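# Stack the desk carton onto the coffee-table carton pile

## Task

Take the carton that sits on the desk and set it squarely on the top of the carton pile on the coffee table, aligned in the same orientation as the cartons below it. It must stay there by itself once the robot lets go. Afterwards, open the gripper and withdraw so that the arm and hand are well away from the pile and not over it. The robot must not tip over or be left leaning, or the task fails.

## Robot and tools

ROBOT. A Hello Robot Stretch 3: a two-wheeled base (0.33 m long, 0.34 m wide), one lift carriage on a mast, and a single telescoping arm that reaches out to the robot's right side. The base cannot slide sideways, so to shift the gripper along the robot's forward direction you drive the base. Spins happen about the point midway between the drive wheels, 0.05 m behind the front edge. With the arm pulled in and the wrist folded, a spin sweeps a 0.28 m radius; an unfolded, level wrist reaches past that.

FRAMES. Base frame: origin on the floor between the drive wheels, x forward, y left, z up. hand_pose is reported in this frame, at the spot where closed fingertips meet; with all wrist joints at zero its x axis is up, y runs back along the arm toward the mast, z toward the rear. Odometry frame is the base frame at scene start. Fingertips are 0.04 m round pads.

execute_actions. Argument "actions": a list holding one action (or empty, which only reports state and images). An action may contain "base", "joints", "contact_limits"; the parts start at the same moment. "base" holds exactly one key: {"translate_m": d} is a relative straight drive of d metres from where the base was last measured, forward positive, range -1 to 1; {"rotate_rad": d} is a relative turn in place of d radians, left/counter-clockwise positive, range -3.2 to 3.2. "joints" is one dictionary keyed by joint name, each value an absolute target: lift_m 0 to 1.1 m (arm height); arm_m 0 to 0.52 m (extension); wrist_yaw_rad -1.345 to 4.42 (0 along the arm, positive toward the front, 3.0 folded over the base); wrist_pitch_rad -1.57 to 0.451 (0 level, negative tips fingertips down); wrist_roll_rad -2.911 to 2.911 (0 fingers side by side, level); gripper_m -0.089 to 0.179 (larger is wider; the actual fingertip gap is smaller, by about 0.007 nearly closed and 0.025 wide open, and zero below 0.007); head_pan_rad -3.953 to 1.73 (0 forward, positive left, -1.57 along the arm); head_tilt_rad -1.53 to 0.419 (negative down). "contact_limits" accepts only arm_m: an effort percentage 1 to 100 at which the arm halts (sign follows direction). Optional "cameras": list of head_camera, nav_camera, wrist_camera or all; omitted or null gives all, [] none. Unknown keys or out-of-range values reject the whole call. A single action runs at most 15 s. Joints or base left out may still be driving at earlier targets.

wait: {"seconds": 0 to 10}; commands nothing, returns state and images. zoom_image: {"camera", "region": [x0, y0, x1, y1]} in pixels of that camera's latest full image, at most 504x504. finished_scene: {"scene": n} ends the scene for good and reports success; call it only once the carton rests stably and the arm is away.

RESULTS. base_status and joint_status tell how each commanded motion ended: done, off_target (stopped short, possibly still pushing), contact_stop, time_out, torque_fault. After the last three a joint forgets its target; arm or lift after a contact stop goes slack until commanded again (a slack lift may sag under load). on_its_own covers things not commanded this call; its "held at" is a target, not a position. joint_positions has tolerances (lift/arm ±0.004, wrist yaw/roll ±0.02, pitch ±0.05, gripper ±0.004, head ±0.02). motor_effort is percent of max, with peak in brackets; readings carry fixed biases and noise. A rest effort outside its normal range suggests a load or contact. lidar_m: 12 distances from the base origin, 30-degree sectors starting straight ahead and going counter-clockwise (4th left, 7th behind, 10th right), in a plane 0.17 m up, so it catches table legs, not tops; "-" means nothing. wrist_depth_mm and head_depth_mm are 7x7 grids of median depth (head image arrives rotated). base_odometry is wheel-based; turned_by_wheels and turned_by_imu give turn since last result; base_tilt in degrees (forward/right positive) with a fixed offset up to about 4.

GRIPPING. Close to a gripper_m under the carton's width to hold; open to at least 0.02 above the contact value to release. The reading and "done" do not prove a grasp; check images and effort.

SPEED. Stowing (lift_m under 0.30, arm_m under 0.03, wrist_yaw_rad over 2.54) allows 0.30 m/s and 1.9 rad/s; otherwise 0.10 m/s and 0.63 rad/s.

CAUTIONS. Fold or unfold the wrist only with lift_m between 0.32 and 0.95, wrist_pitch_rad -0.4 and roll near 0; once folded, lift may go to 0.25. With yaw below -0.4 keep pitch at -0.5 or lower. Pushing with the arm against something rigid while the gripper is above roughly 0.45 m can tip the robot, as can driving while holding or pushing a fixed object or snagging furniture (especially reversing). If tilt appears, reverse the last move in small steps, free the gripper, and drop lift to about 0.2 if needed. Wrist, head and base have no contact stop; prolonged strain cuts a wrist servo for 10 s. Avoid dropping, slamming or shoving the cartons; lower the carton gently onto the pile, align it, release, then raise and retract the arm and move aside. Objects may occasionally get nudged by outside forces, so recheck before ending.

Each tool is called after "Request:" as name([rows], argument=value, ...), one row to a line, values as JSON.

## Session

Request:
execute_actions(actions=[])

Scene clock: 0.00 s.
base_odometry: x=+0.000 y=+0.000 heading=+0.000 (m, m, rad; odometry frame)
turned_by_wheels: +0.000 (rad since the last result)
turned_by_imu: +0.000 (rad since the last result)
base_tilt: forward=-1.6 right=+0.0 (deg)
lidar_m: 1.85 1.27 2.27 1.29 1.10 1.10 1.24 2.08 1.69 2.39 2.44 2.34
head_depth_mm: 1973 2801 2855 2885 2883 2857 2274 / 1976 2985 3143 3135 3164 3096 2262 / 1970 3034 3398 3475 3446 3324 1828 / 1965 3000 3712 3779 3768 3401 1733 / 1976 3020 3454 3464 3498 3348 1554 / 1893 3013 3134 3132 3130 1541 1432 / 1807 2829 2864 2886 2886 2788 1433
base_status: not commanded
joint_positions: lift_m=+0.526 arm_m=+0.001 wrist_yaw_rad=+3.104 wrist_pitch_rad=-0.397 wrist_roll_rad=-0.004 gripper_m=+0.037 head_pan_rad=-0.017 head_tilt_rad=+0.000
joint_status: not commanded
motor_effort: left_wheel=+1 right_wheel=-1 lift_m=+38 arm_m=-1 wrist_yaw_rad=+0 wrist_pitch_rad=+10 wrist_roll_rad=+0 gripper_m=+0 head_pan_rad=+1 head_tilt_rad=+2 (%)
hand_pose: x=-0.0128 y=+0.0813 z=+0.5434 quat_wxyz=(+0.152, +0.694, +0.127, +0.692) (m; base frame)
wrist_depth_mm: 782 897 - - - - - / 830 971 - - - - - / 856 - - - - - - / 904 - - - - - - / 875 913 919 889 890 869 878 / 774 769 761 748 723 743 742 / 665 657 644 649 642 637 636
pictures: head_camera (sideways: a quarter turn clockwise sets it upright), nav_camera (sideways: a quarter turn counterclockwise sets it upright), wrist_camera
Images, in order (width x height): head_camera 896x504, nav_camera 672x504, wrist_camera 644x364.

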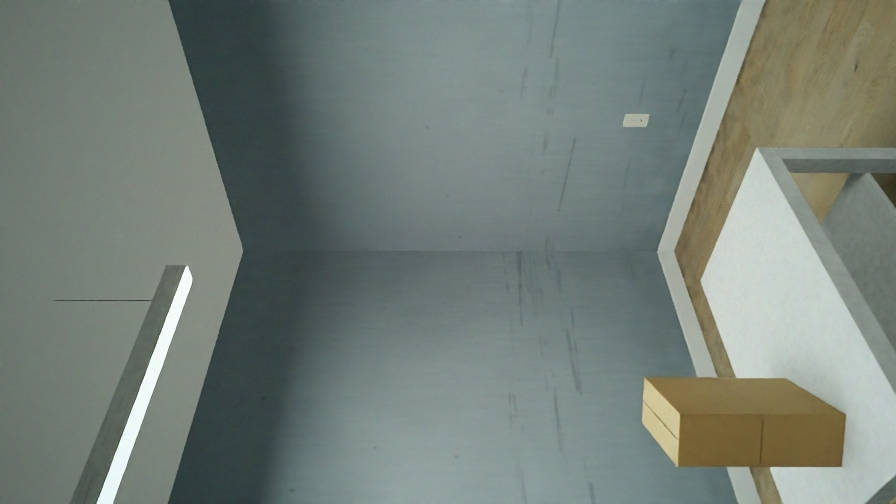

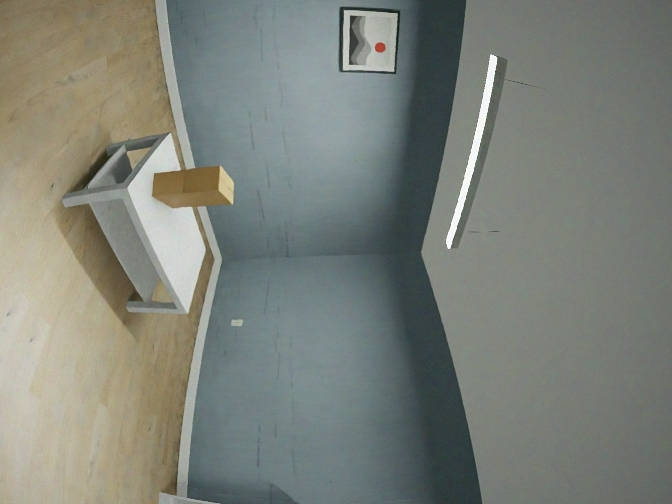

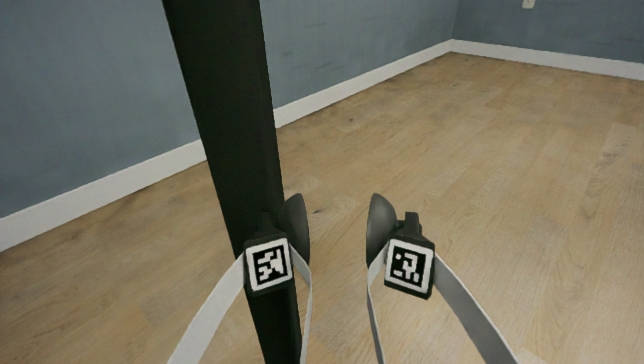

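Something at far right; look there.

Request:
execute_actions([
  {"joints":{"head_pan_rad":-1.3,"head_tilt_rad":-0.4}},
], cameras=["head_camera","nav_camera"])

Scene clock: 1.67 s.
base_odometry: x=+0.000 y=+0.000 heading=+0.000 (m, m, rad; odometry frame)
turned_by_wheels: +0.000 (rad since the last result)
turned_by_imu: +0.000 (rad since the last result)
base_tilt: forward=-1.7 right=+0.0 (deg)
lidar_m: 1.84 1.28 2.28 1.29 1.10 1.10 1.24 2.08 1.68 2.38 2.44 2.35
head_depth_mm: 2522 2644 2617 2818 2317 1749 1411 / 2848 3021 3093 3169 2304 1757 1412 / 2749 2984 3205 3339 2300 1760 1420 / 2621 2804 3027 3192 2333 1754 1417 / 2495 2677 2867 3025 2304 1767 1419 / 2392 2504 2584 2800 2326 1762 1421 / 2266 2396 2522 2654 2298 1761 1419
base_status: not commanded
joint_positions: lift_m=+0.526 arm_m=+0.001 wrist_yaw_rad=+3.104 wrist_pitch_rad=-0.397 wrist_roll_rad=-0.004 gripper_m=+0.037 head_pan_rad=-1.293 head_tilt_rad=-0.395
joint_status: all done
motor_effort: left_wheel=+1(1) right_wheel=-1(1) lift_m=+38(38) arm_m=-1(1) wrist_yaw_rad=+0(1) wrist_pitch_rad=+10(9) wrist_roll_rad=+0(0) gripper_m=+0(0) head_pan_rad=-3(41) head_tilt_rad=-3(26) (%)
hand_pose: x=-0.0128 y=+0.0813 z=+0.5434 quat_wxyz=(+0.152, +0.694, +0.127, +0.692) (m; base frame)
wrist_depth_mm: 787 896 - - - - - / 829 955 - - - - - / 868 - - - - - - / 909 - - - - - - / 900 920 897 892 895 864 860 / 769 758 759 758 728 743 733 / 668 659 646 663 647 642 626
pictures: head_camera (sideways: a quarter turn clockwise sets it upright), nav_camera (sideways: a quarter turn counterclockwise sets it upright)
Images, in order (width x height): head_camera 896x504, nav_camera 672x504.

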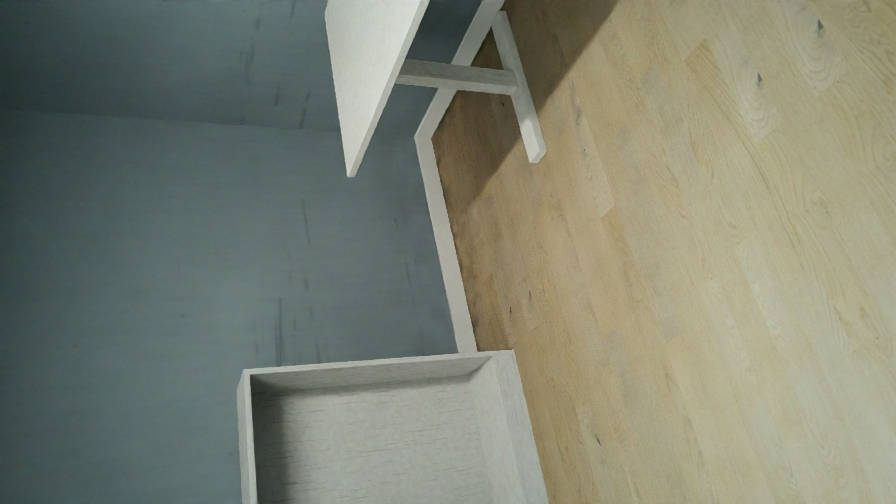

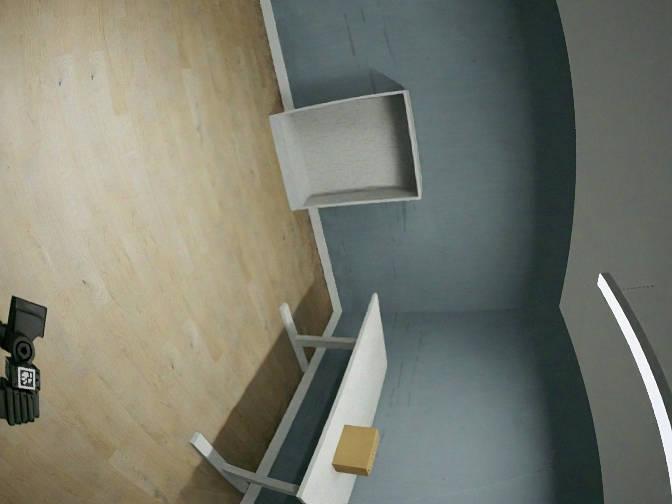

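Request:
execute_actions([
  {"joints":{"head_pan_rad":-2.2,"head_tilt_rad":-0.35}},
], cameras=["head_camera","nav_camera"])

Scene clock: 3.37 s.
base_odometry: x=+0.000 y=+0.000 heading=+0.000 (m, m, rad; odometry frame)
turned_by_wheels: +0.000 (rad since the last result)
turned_by_imu: +0.000 (rad since the last result)
base_tilt: forward=-1.8 right=+0.0 (deg)
lidar_m: 1.85 1.28 2.28 1.29 1.10 1.10 1.24 2.08 1.69 2.38 2.44 2.35
head_depth_mm: 1748 1855 1986 2129 2218 1820 1457 / 1757 1896 2013 2160 2276 1812 1459 / 1819 1916 2055 2207 2321 1821 1458 / 1838 1953 2104 2256 2385 1826 1453 / 1867 1995 2133 1766 2235 1828 1463 / 1906 2026 2174 1642 2464 1846 1461 / 1950 2085 2232 1657 2449 1832 1461
base_status: not commanded
joint_positions: lift_m=+0.526 arm_m=+0.001 wrist_yaw_rad=+3.104 wrist_pitch_rad=-0.397 wrist_roll_rad=-0.004 gripper_m=+0.037 head_pan_rad=-2.193 head_tilt_rad=-0.359
joint_status: all done
motor_effort: left_wheel=+1(1) right_wheel=-1(0) lift_m=+38(38) arm_m=-1(1) wrist_yaw_rad=+0(1) wrist_pitch_rad=+9(10) wrist_roll_rad=+0(0) gripper_m=+0(0) head_pan_rad=-3(42) head_tilt_rad=+4(9) (%)
hand_pose: x=-0.0128 y=+0.0813 z=+0.5434 quat_wxyz=(+0.152, +0.694, +0.127, +0.692) (m; base frame)
wrist_depth_mm: 799 900 - - - - - / 823 973 - - - - - / 859 - - - - - - / 895 - - - - - - / 887 918 908 897 897 872 858 / 783 766 774 754 712 738 737 / 664 663 650 641 648 645 630
pictures: head_camera (sideways: a quarter turn clockwise sets it upright), nav_camera (sideways: a quarter turn counterclockwise sets it upright)
Images, in order (width x height): head_camera 896x504, nav_camera 672x504.

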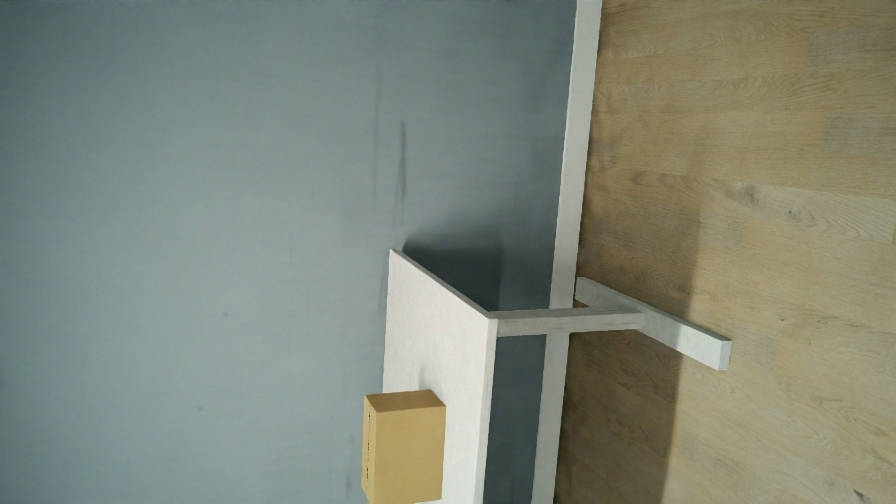

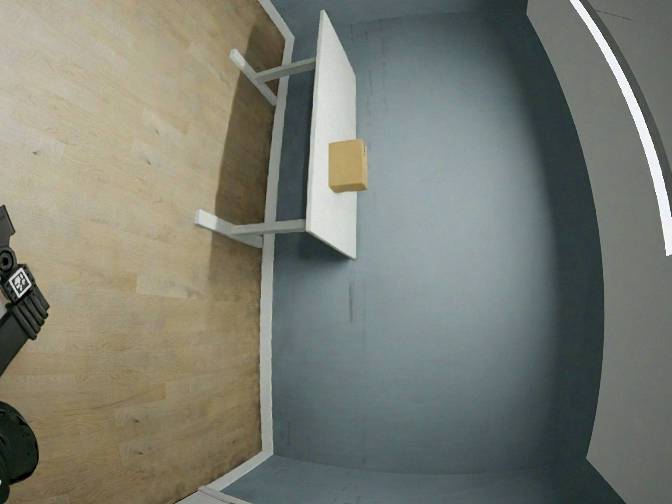

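Request:
execute_actions([
  {"base":{"rotate_rad":-1.69},"joints":{"wrist_yaw_rad":1.57,"head_pan_rad":0,"head_tilt_rad":-0.6}},
], cameras=[])

Request:
execute_actions([
  {"base":{"translate_m":1.0},"joints":{"lift_m":1.1,"wrist_pitch_rad":-1.57,"gripper_m":0.179}},
], cameras=["head_camera"])

Request:
execute_actions([
  {"base":{"translate_m":0.26}},
], cameras=[])

Request:
execute_actions([
  {"base":{"rotate_rad":0.9},"joints":{"head_pan_rad":-1.45,"head_tilt_rad":-0.7}},
])

Scene clock: 8.70 s.
base_odometry: x=+0.000 y=+0.000 heading=-1.690 (m, m, rad; odometry frame)
turned_by_wheels: -1.690 (rad since the last result)
turned_by_imu: -1.675 (rad since the last result)
base_tilt: forward=-1.5 right=+0.0 (deg)
lidar_m: 2.26 2.44 2.34 1.84 2.71 2.68 1.39 1.11 1.10 1.17 1.82 1.68
head_depth_mm: 1873 1966 1593 2127 1778 1472 1243 / 2006 1604 1625 2294 1793 1469 1242 / 2159 2236 2646 2309 1794 1473 1243 / 2319 2374 2831 2312 1807 1465 1256 / 2496 2382 2790 2306 1805 1478 1249 / 2763 2936 3271 2346 1812 1473 1248 / 2721 2939 3063 2325 1815 1482 1252
base_status: done
joint_positions: lift_m=+0.526 arm_m=+0.001 wrist_yaw_rad=+1.573 wrist_pitch_rad=-0.398 wrist_roll_rad=-0.004 gripper_m=+0.037 head_pan_rad=-0.007 head_tilt_rad=-0.592
joint_status: all done
motor_effort: left_wheel=+4(9) right_wheel=-3(6) lift_m=+38(38) arm_m=-1(1) wrist_yaw_rad=-3(3) wrist_pitch_rad=+10(10) wrist_roll_rad=+0(0) gripper_m=+0(0) head_pan_rad=+4(41) head_tilt_rad=-4(21) (%)
hand_pose: x=+0.2056 y=-0.1451 z=+0.5434 quat_wxyz=(+0.590, +0.588, -0.389, +0.393) (m; base frame)
wrist_depth_mm: - - - - - - - / - - - - - - - / - - - - - - - / - - - - - - - / 911 907 899 898 898 876 879 / 768 776 743 749 726 747 736 / 663 667 652 654 647 645 632
pictures: none
No camera images: the call's "cameras" was empty. Leave "cameras" out to get every camera's image.

Scene clock: 19.93 s.
base_odometry: x=-0.119 y=-0.993 heading=-1.690 (m, m, rad; odometry frame)
turned_by_wheels: +0.000 (rad since the last result)
turned_by_imu: +0.003 (rad since the last result)
base_tilt: forward=-1.7 right=+0.1 (deg)
lidar_m: 1.41 1.41 1.71 1.91 3.41 1.90 2.16 1.71 1.70 1.62 0.83 0.83
head_depth_mm: 1148 1241 1322 764 790 702 1242 / 1224 1336 1397 977 793 1437 1252 / 1321 1449 1418 1019 819 1461 1247 / 1415 1581 1423 1018 878 1471 1245 / 1549 1718 1428 1022 1759 1474 1250 / 1684 1915 1431 1073 1772 1482 1251 / 1867 2129 1439 2078 1810 1477 1241
base_status: done
joint_positions: lift_m=+1.100 arm_m=+0.001 wrist_yaw_rad=+1.573 wrist_pitch_rad=-1.565 wrist_roll_rad=-0.004 gripper_m=+0.179 head_pan_rad=-0.007 head_tilt_rad=-0.593
joint_status: all done
motor_effort: left_wheel=+3(9) right_wheel=-2(3) lift_m=+45(47) arm_m=-1(1) wrist_yaw_rad=-1(1) wrist_pitch_rad=-3(9) wrist_roll_rad=+0(0) gripper_m=+0(100) head_pan_rad=+4(4) head_tilt_rad=-3(4) (%)
hand_pose: x=-0.0439 y=-0.1458 z=+0.9821 quat_wxyz=(+0.707, +0.707, +0.000, +0.004) (m; base frame)
wrist_depth_mm: - - - - - - - / - - - - - - - / - - - - - - - / - - - - - - - / - - - - - - - / - - - - - - - / - - - - - - -
pictures: head_camera (sideways: a quarter turn clockwise sets it upright)
Images, in order (width x height): head_camera 896x504.

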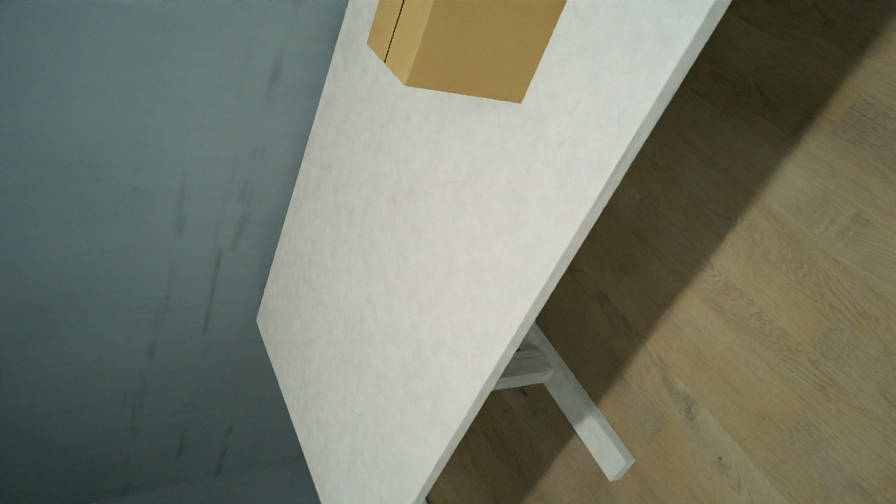

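Scene clock: 23.60 s.
base_odometry: x=-0.150 y=-1.251 heading=-1.690 (m, m, rad; odometry frame)
turned_by_wheels: +0.000 (rad since the last result)
turned_by_imu: +0.001 (rad since the last result)
base_tilt: forward=-1.6 right=+0.0 (deg)
lidar_m: 1.18 1.16 1.57 1.87 2.71 2.11 2.35 1.87 1.85 1.36 0.66 1.08
head_depth_mm: 959 1038 1134 1016 744 615 549 / 1023 1119 1216 1016 791 647 550 / 1093 1207 1293 1019 794 650 577 / 1185 1316 1373 1017 796 651 1217 / 1294 1450 1420 1020 796 686 1247 / 1413 1582 1425 1020 797 1436 1251 / 1556 1791 1996 1021 853 1456 1255
base_status: done
joint_positions: lift_m=+1.100 arm_m=+0.001 wrist_yaw_rad=+1.573 wrist_pitch_rad=-1.565 wrist_roll_rad=-0.004 gripper_m=+0.179 head_pan_rad=-0.007 head_tilt_rad=-0.593
joint_status: not commanded
motor_effort: left_wheel=+3(9) right_wheel=-2(4) lift_m=+46(45) arm_m=-1(1) wrist_yaw_rad=-2(2) wrist_pitch_rad=-3(3) wrist_roll_rad=+0(0) gripper_m=+1(0) head_pan_rad=+5(4) head_tilt_rad=-4(3) (%)
hand_pose: x=-0.0439 y=-0.1458 z=+0.9821 quat_wxyz=(+0.707, +0.707, +0.000, +0.004) (m; base frame)
wrist_depth_mm: - - - - - 372 368 / - - - - - - 382 / - - - - - - - / - - - - - - - / - - - - - - - / - - - - - - - / - - - - - - -
pictures: none
No camera images: the call's "cameras" was empty. Leave "cameras" out to get every camera's image.

Scene clock: 26.00 s.
base_odometry: x=-0.150 y=-1.251 heading=-0.790 (m, m, rad; odometry frame)
turned_by_wheels: +0.900 (rad since the last result)
turned_by_imu: +0.891 (rad since the last result)
base_tilt: forward=-1.7 right=+0.0 (deg)
lidar_m: 1.57 1.86 2.22 2.11 2.68 1.91 1.85 1.56 0.66 1.08 1.12 1.16
head_depth_mm: - - - - - - 1114 / 903 1006 1107 586 - 592 1130 / 917 1031 1108 606 - - 1147 / 930 1048 1126 608 - - 1170 / 942 1066 1147 811 741 581 1173 / 961 1078 1158 893 725 610 1197 / 977 1102 1170 895 726 623 1195
base_status: done
joint_positions: lift_m=+1.100 arm_m=+0.001 wrist_yaw_rad=+1.573 wrist_pitch_rad=-1.565 wrist_roll_rad=-0.004 gripper_m=+0.179 head_pan_rad=-1.443 head_tilt_rad=-0.691
joint_status: all done
motor_effort: left_wheel=-2(6) right_wheel=+2(4) lift_m=+45(45) arm_m=-1(1) wrist_yaw_rad=-1(2) wrist_pitch_rad=-3(3) wrist_roll_rad=+0(0) gripper_m=+0(1) head_pan_rad=-3(41) head_tilt_rad=-4(13) (%)
hand_pose: x=-0.0441 y=-0.1458 z=+0.9821 quat_wxyz=(+0.707, +0.707, +0.001, +0.004) (m; base frame)
wrist_depth_mm: - - - - - 372 365 / - - - - - 385 375 / - - - - - 398 385 / - - - - - 414 381 / - - - - - 429 422 / - - - - - 445 - / - - - - - 460 461
pictures: head_camera (sideways: a quarter turn clockwise sets it upright), nav_camera (sideways: a quarter turn counterclockwise sets it upright), wrist_camera
Images, in order (width x height): head_camera 896x504, nav_camera 672x504, wrist_camera 644x364.

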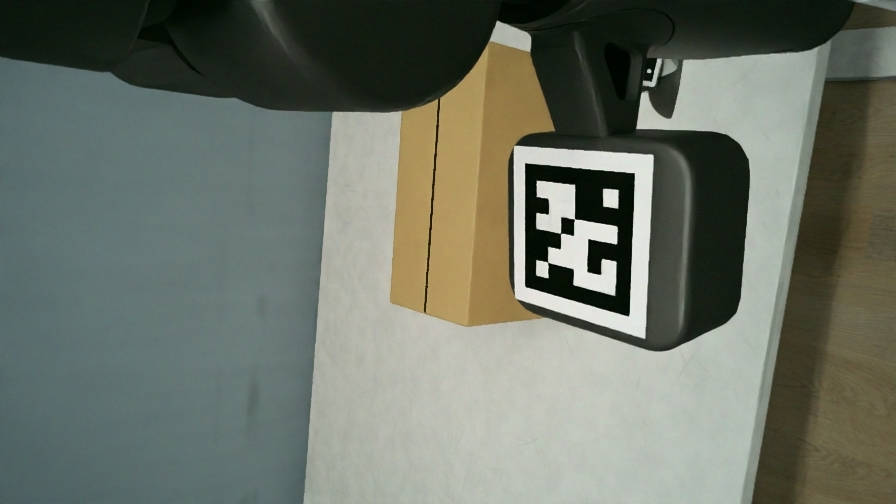

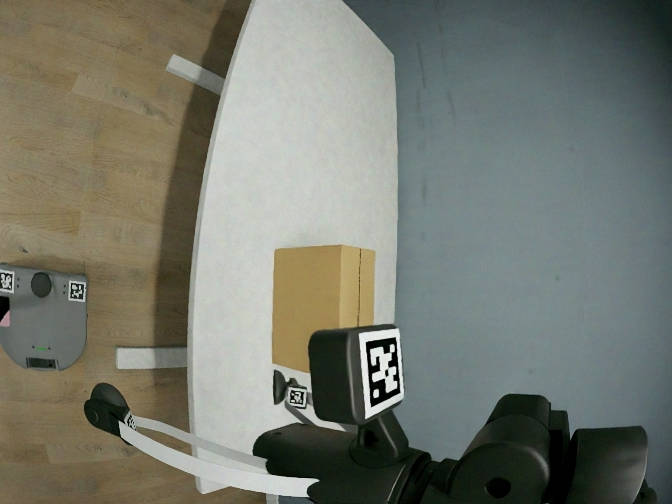

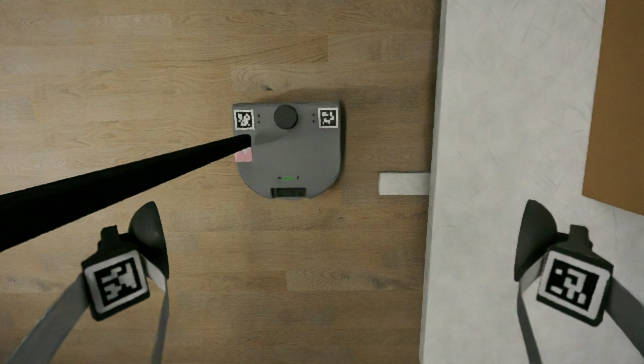

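Request:
execute_actions([
  {"joints":{"arm_m":0.36}},
])

Scene clock: 30.43 s.
base_odometry: x=-0.150 y=-1.251 heading=-0.790 (m, m, rad; odometry frame)
turned_by_wheels: +0.000 (rad since the last result)
turned_by_imu: -0.001 (rad since the last result)
base_tilt: forward=-1.5 right=+0.0 (deg)
lidar_m: 1.57 1.87 2.22 2.11 2.68 1.92 1.85 1.56 0.66 1.09 1.12 1.16
head_depth_mm: - - 1087 854 700 603 556 / 910 1038 1100 588 648 605 1123 / 917 1050 1107 606 660 607 1150 / 929 1043 1124 608 668 608 1171 / 946 1064 1150 810 686 608 1172 / 958 1083 1161 892 721 609 1197 / 972 1100 1166 893 724 624 1202
base_status: not commanded
joint_positions: lift_m=+1.100 arm_m=+0.360 wrist_yaw_rad=+1.572 wrist_pitch_rad=-1.565 wrist_roll_rad=-0.004 gripper_m=+0.179 head_pan_rad=-1.443 head_tilt_rad=-0.691
joint_status: all done
motor_effort: left_wheel=-2(2) right_wheel=+2(1) lift_m=+46(46) arm_m=+5(6) wrist_yaw_rad=-1(3) wrist_pitch_rad=-3(3) wrist_roll_rad=+0(0) gripper_m=+0(1) head_pan_rad=-3(4) head_tilt_rad=-4(3) (%)
hand_pose: x=-0.0441 y=-0.5048 z=+0.9821 quat_wxyz=(+0.707, +0.707, +0.000, +0.004) (m; base frame)
wrist_depth_mm: - - 382 215 211 372 365 / - - 391 222 219 385 378 / - - 409 230 227 395 394 / - - 427 240 237 407 407 / - - 440 248 245 431 422 / - - 457 451 450 445 - / - - 480 470 464 463 457
pictures: head_camera (sideways: a quarter turn clockwise sets it upright), nav_camera (sideways: a quarter turn counterclockwise sets it upright), wrist_camera
Images, in order (width x height): head_camera 896x504, nav_camera 672x504, wrist_camera 644x364.

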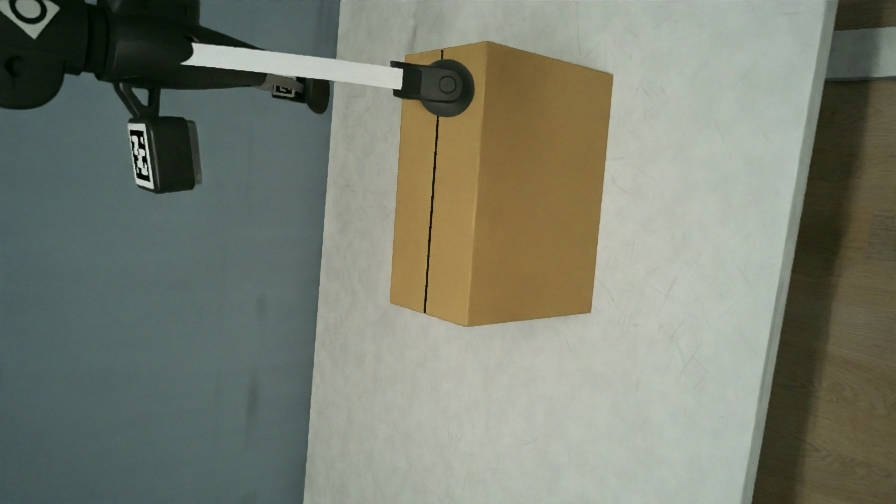

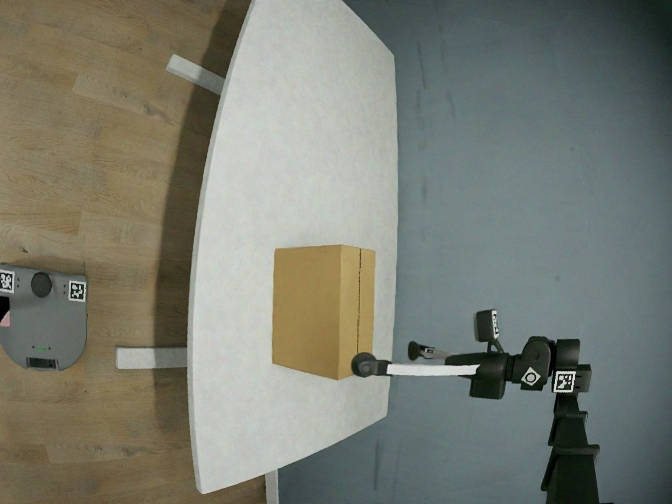

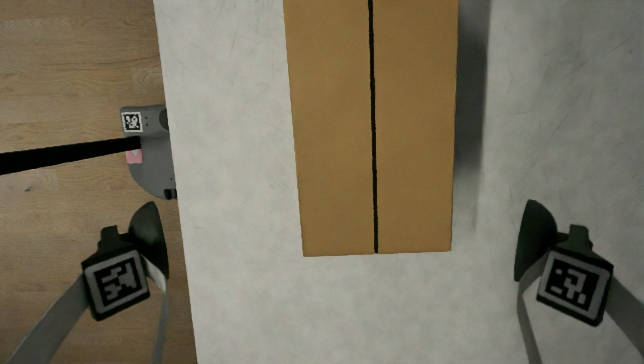

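Request:
execute_actions([
  {"base":{"translate_m":0.07},"joints":{"arm_m":0.392,"wrist_yaw_rad":1.63}},
], cameras=["wrist_camera"])

Scene clock: 32.83 s.
base_odometry: x=-0.100 y=-1.301 heading=-0.790 (m, m, rad; odometry frame)
turned_by_wheels: +0.000 (rad since the last result)
turned_by_imu: -0.001 (rad since the last result)
base_tilt: forward=-1.7 right=+0.1 (deg)
lidar_m: 1.50 1.81 2.20 2.12 2.79 1.99 1.92 1.56 0.69 1.08 1.12 1.10
head_depth_mm: - 1025 1085 602 630 604 1086 / 904 1032 1104 586 642 606 1125 / 913 1042 1106 605 656 606 1142 / 932 1047 1124 834 685 606 1169 / 944 1062 1157 888 722 608 1172 / 958 1085 1161 891 721 610 1193 / 974 1102 1170 893 725 626 1199
base_status: done
joint_positions: lift_m=+1.100 arm_m=+0.392 wrist_yaw_rad=+1.627 wrist_pitch_rad=-1.565 wrist_roll_rad=-0.004 gripper_m=+0.179 head_pan_rad=-1.443 head_tilt_rad=-0.691
joint_status: all done
motor_effort: left_wheel=-1(2) right_wheel=+1(7) lift_m=+45(45) arm_m=+5(7) wrist_yaw_rad=+2(3) wrist_pitch_rad=-3(3) wrist_roll_rad=+0(0) gripper_m=+1(0) head_pan_rad=-3(3) head_tilt_rad=-4(4) (%)
hand_pose: x=-0.0440 y=-0.5381 z=+0.9821 quat_wxyz=(+0.707, +0.707, +0.020, +0.023) (m; base frame)
wrist_depth_mm: - 389 378 215 369 369 367 / - - 392 221 379 384 379 / - 412 408 230 393 396 393 / - - 424 238 410 408 408 / - 449 441 248 422 429 420 / - 469 457 257 440 445 - / - - 482 471 465 460 459
pictures: wrist_camera
Images, in order (width x height): wrist_camera 644x364.

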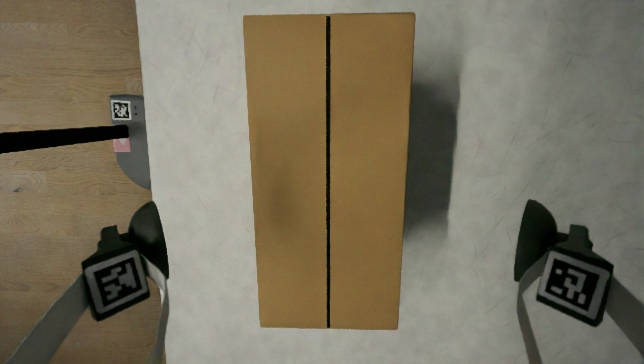

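Aligned. Lower, grip, lift.

Request:
execute_actions([
  {"joints":{"lift_m":0.975}},
], cameras=["wrist_camera"])

Request:
execute_actions([
  {"joints":{"gripper_m":0.092}},
], cameras=[])

Request:
execute_actions([
  {"joints":{"lift_m":1.1,"head_pan_rad":0.9,"head_tilt_rad":-0.45}},
])

Scene clock: 35.43 s.
base_odometry: x=-0.100 y=-1.301 heading=-0.790 (m, m, rad; odometry frame)
turned_by_wheels: +0.000 (rad since the last result)
turned_by_imu: -0.001 (rad since the last result)
base_tilt: forward=-1.6 right=-0.1 (deg)
lidar_m: 1.50 1.81 2.20 2.12 2.79 1.99 1.93 1.56 0.69 1.08 1.12 1.10
head_depth_mm: 868 - 1056 603 631 604 1091 / 900 1015 1092 603 657 605 1131 / 916 1029 1104 605 656 608 1150 / 930 1045 1124 832 685 606 1174 / 943 1063 1143 892 723 607 1179 / 960 1078 1163 894 725 610 1197 / 975 1104 1163 899 724 623 1205
base_status: not commanded
joint_positions: lift_m=+0.975 arm_m=+0.392 wrist_yaw_rad=+1.627 wrist_pitch_rad=-1.565 wrist_roll_rad=-0.004 gripper_m=+0.179 head_pan_rad=-1.443 head_tilt_rad=-0.691
joint_status: all done
motor_effort: left_wheel=-1(1) right_wheel=+1(1) lift_m=+30(43) arm_m=+5(5) wrist_yaw_rad=+1(2) wrist_pitch_rad=-3(3) wrist_roll_rad=+0(0) gripper_m=+0(1) head_pan_rad=-3(3) head_tilt_rad=-4(4) (%)
hand_pose: x=-0.0440 y=-0.5381 z=+0.8576 quat_wxyz=(+0.707, +0.707, +0.020, +0.023) (m; base frame)
wrist_depth_mm: 592 265 101 100 99 100 257 / 943 277 104 103 102 264 265 / - 287 108 107 106 274 276 / - 297 112 111 110 285 284 / - 310 116 115 114 296 295 / - 125 121 120 119 311 - / - 339 127 125 124 324 321
pictures: wrist_camera
Images, in order (width x height): wrist_camera 644x364.

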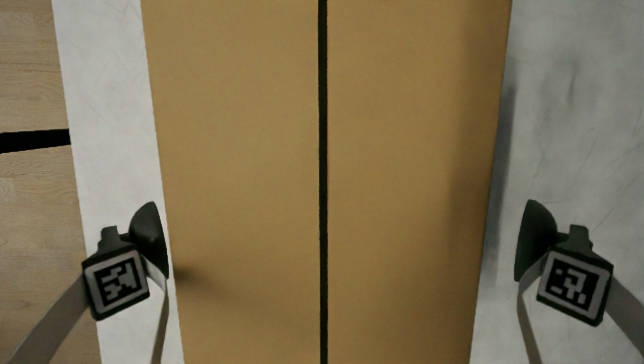

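Scene clock: 36.87 s.
base_odometry: x=-0.100 y=-1.301 heading=-0.790 (m, m, rad; odometry frame)
turned_by_wheels: +0.000 (rad since the last result)
turned_by_imu: +0.000 (rad since the last result)
base_tilt: forward=-1.8 right=+0.0 (deg)
lidar_m: 1.50 1.81 2.20 2.11 2.78 1.99 1.92 1.55 0.69 1.08 1.12 1.10
head_depth_mm: 868 - 1058 604 636 603 1091 / 893 1020 1094 603 661 606 1129 / 917 1027 1097 606 661 607 1141 / 933 1048 1123 837 685 607 1167 / 946 1061 1147 890 723 609 1168 / 957 1081 1162 889 725 609 1196 / 972 1105 1167 894 727 624 1200
base_status: not commanded
joint_positions: lift_m=+0.975 arm_m=+0.392 wrist_yaw_rad=+1.627 wrist_pitch_rad=-1.568 wrist_roll_rad=-0.004 gripper_m=+0.094 head_pan_rad=-1.443 head_tilt_rad=-0.691
joint_status: all done
motor_effort: left_wheel=-1(1) right_wheel=+1(1) lift_m=+30(30) arm_m=+5(5) wrist_yaw_rad=+2(2) wrist_pitch_rad=-1(3) wrist_roll_rad=+0(0) gripper_m=-31(100) head_pan_rad=-3(3) head_tilt_rad=-4(4) (%)
hand_pose: x=-0.0448 y=-0.5381 z=+0.8577 quat_wxyz=(+0.707, +0.707, +0.021, +0.022) (m; base frame)
wrist_depth_mm: 604 269 101 101 100 100 258 / 943 276 105 104 103 104 267 / - 289 109 108 107 275 276 / - 299 113 112 111 284 288 / - 314 118 117 115 116 295 / - 327 123 122 120 121 307 / - 341 128 127 125 320 323
pictures: none
No camera images: the call's "cameras" was empty. Leave "cameras" out to get every camera's image.

Scene clock: 38.83 s.
base_odometry: x=-0.100 y=-1.301 heading=-0.790 (m, m, rad; odometry frame)
turned_by_wheels: +0.000 (rad since the last result)
turned_by_imu: +0.000 (rad since the last result)
base_tilt: forward=-1.6 right=+0.1 (deg)
lidar_m: 1.50 1.81 2.20 2.12 2.78 1.99 1.92 1.56 0.69 1.08 1.12 1.10
head_depth_mm: 1886 1989 2066 2008 2019 1646 1348 / 2061 2199 2347 2539 2106 1659 1355 / 2294 2475 2710 2775 2113 1637 1353 / 2597 2829 3052 2941 2112 1656 1351 / 2981 3288 3647 2900 2140 1662 1355 / 3429 3732 - 2966 2113 1657 1352 / 3320 3564 3777 2664 2116 1651 1350
base_status: not commanded
joint_positions: lift_m=+1.100 arm_m=+0.392 wrist_yaw_rad=+1.627 wrist_pitch_rad=-1.569 wrist_roll_rad=-0.004 gripper_m=+0.093 head_pan_rad=+0.893 head_tilt_rad=-0.458
joint_status: all done
motor_effort: left_wheel=-1(1) right_wheel=+1(1) lift_m=+47(50) arm_m=+5(5) wrist_yaw_rad=+1(2) wrist_pitch_rad=+0(1) wrist_roll_rad=+0(0) gripper_m=-23(31) head_pan_rad=+4(42) head_tilt_rad=+4(20) (%)
hand_pose: x=-0.0450 y=-0.5382 z=+0.9821 quat_wxyz=(+0.707, +0.707, +0.021, +0.022) (m; base frame)
wrist_depth_mm: - 387 108 107 106 107 366 / - - 112 111 110 110 380 / - 412 116 115 114 390 392 / - - 120 119 118 403 410 / - - 125 124 122 124 421 / - - 131 129 128 129 439 / - - 137 135 133 462 460
pictures: head_camera (sideways: a quarter turn clockwise sets it upright), nav_camera (sideways: a quarter turn counterclockwise sets it upright), wrist_camera
Images, in order (width x height): head_camera 896x504, nav_camera 672x504, wrist_camera 644x364.

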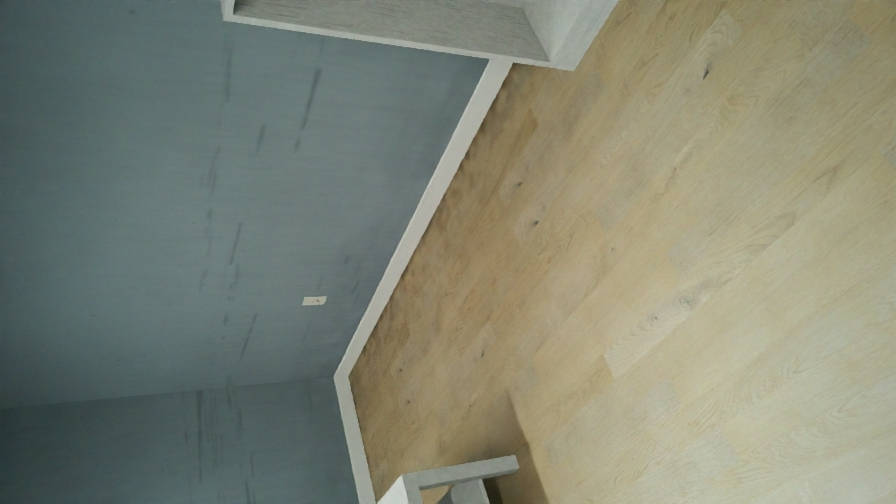

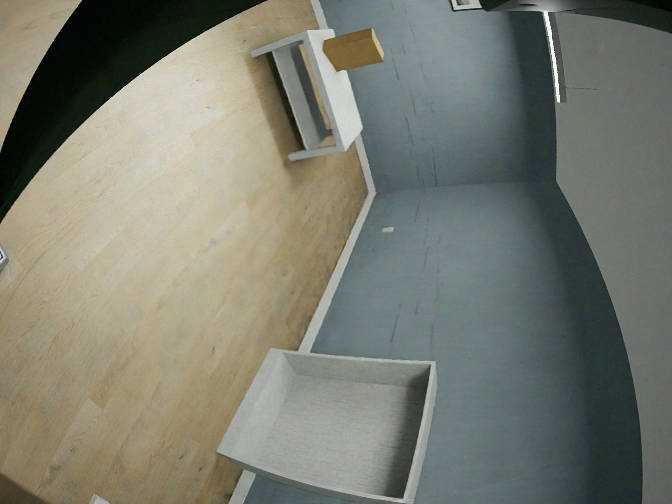

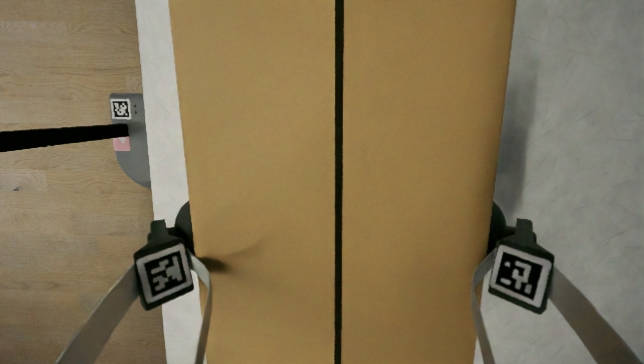

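Request:
execute_actions([
  {"joints":{"arm_m":0.03,"wrist_yaw_rad":1.57,"head_pan_rad":0,"head_tilt_rad":-0.5}},
], cameras=[])

Request:
execute_actions([
  {"base":{"rotate_rad":1.585}},
], cameras=[])

Request:
execute_actions([
  {"base":{"translate_m":1.0}},
], cameras=["head_camera"])

Request:
execute_actions([
  {"base":{"translate_m":0.6},"joints":{"head_tilt_rad":-0.6}},
], cameras=["head_camera"])

Scene clock: 46.60 s.
base_odometry: x=-0.100 y=-1.301 heading=-0.790 (m, m, rad; odometry frame)
turned_by_wheels: +0.000 (rad since the last result)
turned_by_imu: -0.002 (rad since the last result)
base_tilt: forward=-1.6 right=+0.0 (deg)
lidar_m: 1.50 1.81 2.20 2.12 2.79 1.99 1.92 1.55 0.68 1.08 1.12 1.10
head_depth_mm: 1534 1664 1830 1960 1867 1594 1323 / 1535 1680 1831 2038 2017 1592 1318 / 1536 1680 1835 2038 2009 1590 1321 / 1545 1686 1847 2069 2009 1593 1322 / 1548 1668 1768 1926 1902 1601 1318 / 1556 1682 1796 2006 1916 1588 1324 / 1558 1677 1813 1996 1927 1611 1324
base_status: not commanded
joint_positions: lift_m=+1.100 arm_m=+0.030 wrist_yaw_rad=+1.573 wrist_pitch_rad=-1.569 wrist_roll_rad=-0.004 gripper_m=+0.093 head_pan_rad=+0.007 head_tilt_rad=-0.494
joint_status: all done
motor_effort: left_wheel=-1(1) right_wheel=+1(1) lift_m=+47(47) arm_m=-6(6) wrist_yaw_rad=-2(3) wrist_pitch_rad=-1(1) wrist_roll_rad=+0(0) gripper_m=-23(23) head_pan_rad=-3(41) head_tilt_rad=-3(8) (%)
hand_pose: x=-0.0450 y=-0.1756 z=+0.9821 quat_wxyz=(+0.707, +0.707, +0.002, +0.003) (m; base frame)
wrist_depth_mm: - - 108 107 106 106 365 / - - 112 111 110 111 380 / - - 116 115 114 394 396 / - - 120 119 118 403 410 / - - 125 124 123 124 422 / - - 131 129 127 128 438 / - - 137 134 133 459 459
pictures: none
No camera images: the call's "cameras" was empty. Leave "cameras" out to get every camera's image.

Scene clock: 50.10 s.
base_odometry: x=-0.100 y=-1.301 heading=+0.795 (m, m, rad; odometry frame)
turned_by_wheels: +1.585 (rad since the last result)
turned_by_imu: +1.569 (rad since the last result)
base_tilt: forward=-1.5 right=+0.1 (deg)
lidar_m: 2.11 2.77 1.99 1.92 1.54 0.69 1.08 1.12 1.10 1.50 1.81 2.20
head_depth_mm: 3133 3473 3678 2542 1997 1595 1321 / 3188 3448 3619 2542 2013 1585 1323 / 3210 3506 2461 2545 2006 1595 1319 / 3246 3436 2395 2484 2019 1594 1321 / 3211 3528 3722 2750 2020 1603 1319 / 3254 3550 3794 2740 2040 1604 1322 / 3248 3542 3854 2757 2037 1613 1323
base_status: done
joint_positions: lift_m=+1.100 arm_m=+0.030 wrist_yaw_rad=+1.573 wrist_pitch_rad=-1.568 wrist_roll_rad=-0.004 gripper_m=+0.093 head_pan_rad=+0.007 head_tilt_rad=-0.494
joint_status: not commanded
motor_effort: left_wheel=-1(7) right_wheel=+1(3) lift_m=+47(47) arm_m=-6(6) wrist_yaw_rad=-2(2) wrist_pitch_rad=-1(1) wrist_roll_rad=+0(0) gripper_m=-23(23) head_pan_rad=-3(3) head_tilt_rad=-3(3) (%)
hand_pose: x=-0.0447 y=-0.1756 z=+0.9821 quat_wxyz=(+0.707, +0.707, +0.001, +0.003) (m; base frame)
wrist_depth_mm: - - 108 107 106 106 - / - - 112 111 110 110 - / - - 116 115 114 - - / - - 120 119 118 - - / - - 125 124 123 124 - / - - 131 129 127 128 - / 493 486 137 134 133 461 458
pictures: none
No camera images: the call's "cameras" was empty. Leave "cameras" out to get every camera's image.

Scene clock: 61.33 s.
base_odometry: x=+0.600 y=-0.587 heading=+0.795 (m, m, rad; odometry frame)
turned_by_wheels: +0.000 (rad since the last result)
turned_by_imu: +0.002 (rad since the last result)
base_tilt: forward=-1.6 right=+0.1 (deg)
lidar_m: 1.12 2.75 2.02 1.94 2.00 2.16 1.64 1.87 1.66 1.76 1.89 1.27
head_depth_mm: 2258 2465 2745 1768 1469 1540 1313 / 2296 2481 2758 1773 1473 1545 1318 / 2300 2527 2686 1539 1474 1550 1323 / 2302 2521 2675 1452 1474 1545 1319 / 2335 2510 2792 2764 1480 1552 1319 / 2327 2553 2783 2730 2012 1608 1322 / 2331 2554 2819 2737 2023 1603 1326
base_status: done
joint_positions: lift_m=+1.100 arm_m=+0.030 wrist_yaw_rad=+1.573 wrist_pitch_rad=-1.568 wrist_roll_rad=-0.004 gripper_m=+0.093 head_pan_rad=+0.007 head_tilt_rad=-0.494
joint_status: not commanded
motor_effort: left_wheel=-2(3) right_wheel=+1(6) lift_m=+47(47) arm_m=-6(6) wrist_yaw_rad=-2(1) wrist_pitch_rad=-1(1) wrist_roll_rad=+0(0) gripper_m=-23(23) head_pan_rad=-3(3) head_tilt_rad=-3(3) (%)
hand_pose: x=-0.0447 y=-0.1756 z=+0.9821 quat_wxyz=(+0.707, +0.707, +0.001, +0.003) (m; base frame)
wrist_depth_mm: - - 108 107 106 106 - / - - 112 111 110 110 - / - - 116 115 114 - - / - - 121 119 118 - - / - - 125 123 123 123 - / - - 131 129 128 129 - / - - 136 135 133 - -
pictures: head_camera (sideways: a quarter turn clockwise sets it upright)
Images, in order (width x height): head_camera 896x504.

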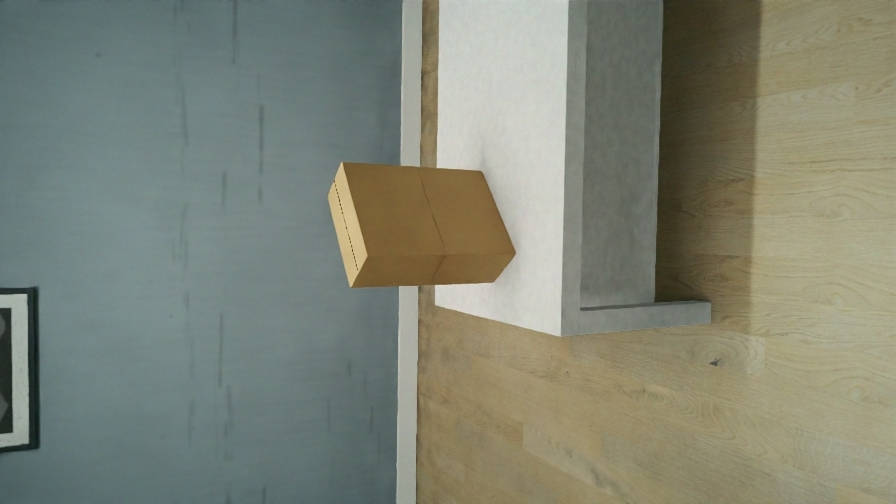

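Scene clock: 68.57 s.
base_odometry: x=+1.020 y=-0.159 heading=+0.795 (m, m, rad; odometry frame)
turned_by_wheels: +0.000 (rad since the last result)
turned_by_imu: +0.001 (rad since the last result)
base_tilt: forward=-1.7 right=+0.0 (deg)
lidar_m: 1.02 0.54 2.01 1.94 2.01 2.72 2.24 2.41 1.61 1.82 0.81 1.18
head_depth_mm: 1760 1943 2175 2299 1172 954 1098 / 1772 1962 2174 2305 1169 959 1100 / 1777 1970 2198 903 1012 958 1096 / 1777 1979 2222 861 905 957 1102 / 1792 1996 2226 2235 1105 962 1084 / 1799 1999 2235 2337 1808 1441 1172 / 1811 1995 2258 2347 1812 1479 1257
base_status: done
joint_positions: lift_m=+1.100 arm_m=+0.030 wrist_yaw_rad=+1.573 wrist_pitch_rad=-1.568 wrist_roll_rad=-0.004 gripper_m=+0.093 head_pan_rad=+0.007 head_tilt_rad=-0.592
joint_status: all done
motor_effort: left_wheel=-2(4) right_wheel=+2(6) lift_m=+47(47) arm_m=-6(6) wrist_yaw_rad=-2(3) wrist_pitch_rad=-1(1) wrist_roll_rad=+0(0) gripper_m=-22(23) head_pan_rad=-3(3) head_tilt_rad=-4(13) (%)
hand_pose: x=-0.0447 y=-0.1756 z=+0.9821 quat_wxyz=(+0.707, +0.707, +0.001, +0.003) (m; base frame)
wrist_depth_mm: - - 108 107 106 106 - / - - 112 110 110 111 - / - - 116 115 114 - - / - - 121 120 118 - - / - - 125 124 123 124 - / - - 131 129 128 129 - / - - 137 135 133 - -
pictures: head_camera (sideways: a quarter turn clockwise sets it upright)
Images, in order (width x height): head_camera 896x504.

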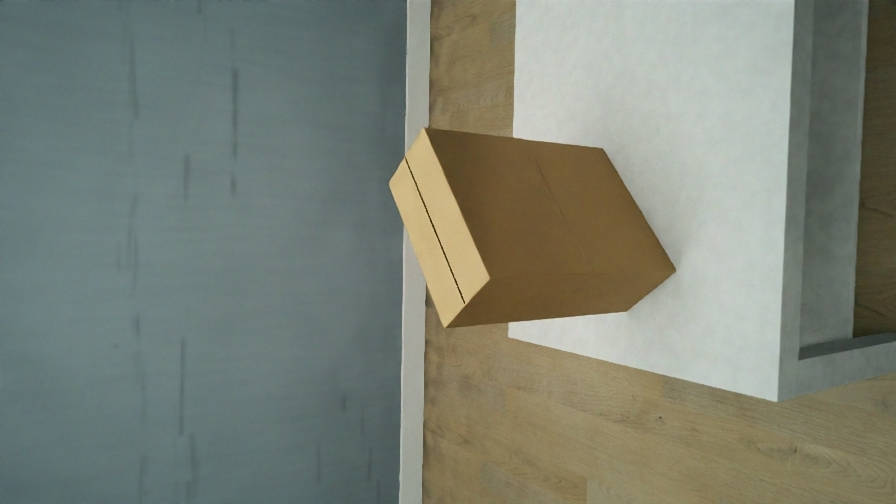

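Request:
execute_actions([
  {"base":{"translate_m":0.2}},
], cameras=[])

Request:
execute_actions([
  {"base":{"rotate_rad":1.585},"joints":{"head_pan_rad":-1.6,"head_tilt_rad":-0.8}},
], cameras=[])

Request:
execute_actions([
  {"joints":{"arm_m":0.25,"wrist_yaw_rad":2.2}},
], cameras=["nav_camera"])

Scene clock: 73.53 s.
base_odometry: x=+1.161 y=-0.016 heading=+0.795 (m, m, rad; odometry frame)
turned_by_wheels: +0.000 (rad since the last result)
turned_by_imu: +0.000 (rad since the last result)
base_tilt: forward=-1.7 right=+0.0 (deg)
lidar_m: 0.83 0.36 2.01 1.94 2.02 2.74 2.43 2.15 1.69 1.82 0.70 1.02
head_depth_mm: 1586 1745 1966 2137 1802 953 808 / 1591 1759 1984 2156 1063 936 809 / 1601 1761 1969 2153 723 852 810 / 1608 1773 1988 2191 689 742 806 / 1607 1788 2005 2184 708 819 811 / 1623 1792 2000 2209 1811 1439 831 / 1632 1809 2028 2236 1823 1478 1253
base_status: done
joint_positions: lift_m=+1.100 arm_m=+0.030 wrist_yaw_rad=+1.573 wrist_pitch_rad=-1.568 wrist_roll_rad=-0.004 gripper_m=+0.093 head_pan_rad=+0.007 head_tilt_rad=-0.592
joint_status: not commanded
motor_effort: left_wheel=-2(3) right_wheel=+2(2) lift_m=+46(47) arm_m=-6(6) wrist_yaw_rad=+0(2) wrist_pitch_rad=-1(1) wrist_roll_rad=+0(0) gripper_m=-23(23) head_pan_rad=-4(2) head_tilt_rad=-3(3) (%)
hand_pose: x=-0.0447 y=-0.1756 z=+0.9821 quat_wxyz=(+0.707, +0.707, +0.001, +0.003) (m; base frame)
wrist_depth_mm: - - 108 107 106 107 - / - - 112 111 110 110 - / - - 116 115 114 - - / - - 121 119 118 - - / - - 125 124 123 124 - / - - 131 129 128 128 - / - - 136 135 133 - -
pictures: none
No camera images: the call's "cameras" was empty. Leave "cameras" out to get every camera's image.

Scene clock: 77.03 s.
base_odometry: x=+1.161 y=-0.016 heading=+2.379 (m, m, rad; odometry frame)
turned_by_wheels: +1.585 (rad since the last result)
turned_by_imu: +1.569 (rad since the last result)
base_tilt: forward=-1.6 right=+0.2 (deg)
lidar_m: 1.94 2.02 2.76 2.44 2.14 1.69 1.82 0.70 1.02 0.83 0.36 2.00
head_depth_mm: - - - - 306 - 299 / - - - - - - - / - - 2148 789 314 286 - / 1677 1967 2155 - 308 286 311 / 1677 1915 2142 - 309 286 314 / 1681 1908 2153 1872 324 287 331 / 1685 1927 2153 1837 1529 1324 1139
base_status: done
joint_positions: lift_m=+1.100 arm_m=+0.030 wrist_yaw_rad=+1.573 wrist_pitch_rad=-1.567 wrist_roll_rad=-0.004 gripper_m=+0.093 head_pan_rad=-1.593 head_tilt_rad=-0.790
joint_status: all done
motor_effort: left_wheel=-1(7) right_wheel=+1(4) lift_m=+47(47) arm_m=-6(6) wrist_yaw_rad=-2(1) wrist_pitch_rad=-1(1) wrist_roll_rad=+0(0) gripper_m=-23(23) head_pan_rad=-4(41) head_tilt_rad=-4(20) (%)
hand_pose: x=-0.0446 y=-0.1756 z=+0.9821 quat_wxyz=(+0.707, +0.707, +0.001, +0.003) (m; base frame)
wrist_depth_mm: - - 108 107 106 107 593 / - - 112 111 110 111 359 / - - 116 115 114 510 406 / - - 120 119 118 626 483 / - - 125 124 123 124 693 / - - 131 129 127 128 727 / - - 137 135 133 764 767
pictures: none
No camera images: the call's "cameras" was empty. Leave "cameras" out to get every camera's image.

Scene clock: 79.90 s.
base_odometry: x=+1.161 y=-0.016 heading=+2.379 (m, m, rad; odometry frame)
turned_by_wheels: +0.000 (rad since the last result)
turned_by_imu: -0.001 (rad since the last result)
base_tilt: forward=-1.6 right=+0.1 (deg)
lidar_m: 1.94 2.02 2.76 2.44 2.15 1.69 1.82 0.70 1.02 0.83 0.36 2.01
head_depth_mm: 1656 1906 471 564 981 848 1097 / - 1932 459 491 964 845 1114 / - - 462 411 920 849 1113 / 1635 2002 448 389 457 848 1115 / 1676 1949 2080 406 917 852 1096 / 1675 1935 2146 1767 1504 870 1099 / 1682 1925 2156 1825 1530 1320 1159
base_status: not commanded
joint_positions: lift_m=+1.100 arm_m=+0.250 wrist_yaw_rad=+2.197 wrist_pitch_rad=-1.567 wrist_roll_rad=-0.004 gripper_m=+0.093 head_pan_rad=-1.593 head_tilt_rad=-0.790
joint_status: all done
motor_effort: left_wheel=-1(1) right_wheel=+1(1) lift_m=+47(47) arm_m=+5(4) wrist_yaw_rad=+1(2) wrist_pitch_rad=-1(1) wrist_roll_rad=+0(0) gripper_m=-23(23) head_pan_rad=-3(3) head_tilt_rad=-4(5) (%)
hand_pose: x=-0.0401 y=-0.4084 z=+0.9821 quat_wxyz=(+0.672, +0.672, +0.218, +0.220) (m; base frame)
wrist_depth_mm: - - 108 107 106 107 - / - - 112 111 110 110 - / - - 116 115 113 310 - / - - 120 119 118 317 - / - - 125 124 122 124 - / - - 131 129 128 129 - / - - 137 135 133 363 -
pictures: nav_camera (sideways: a quarter turn counterclockwise sets it upright)
Images, in order (width x height): nav_camera 672x504.

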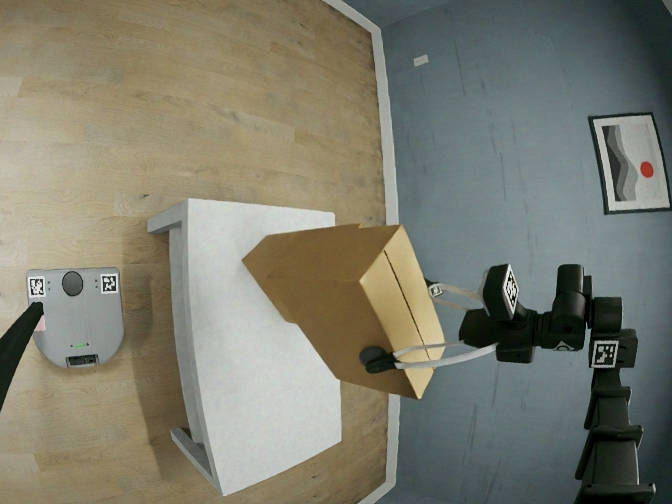

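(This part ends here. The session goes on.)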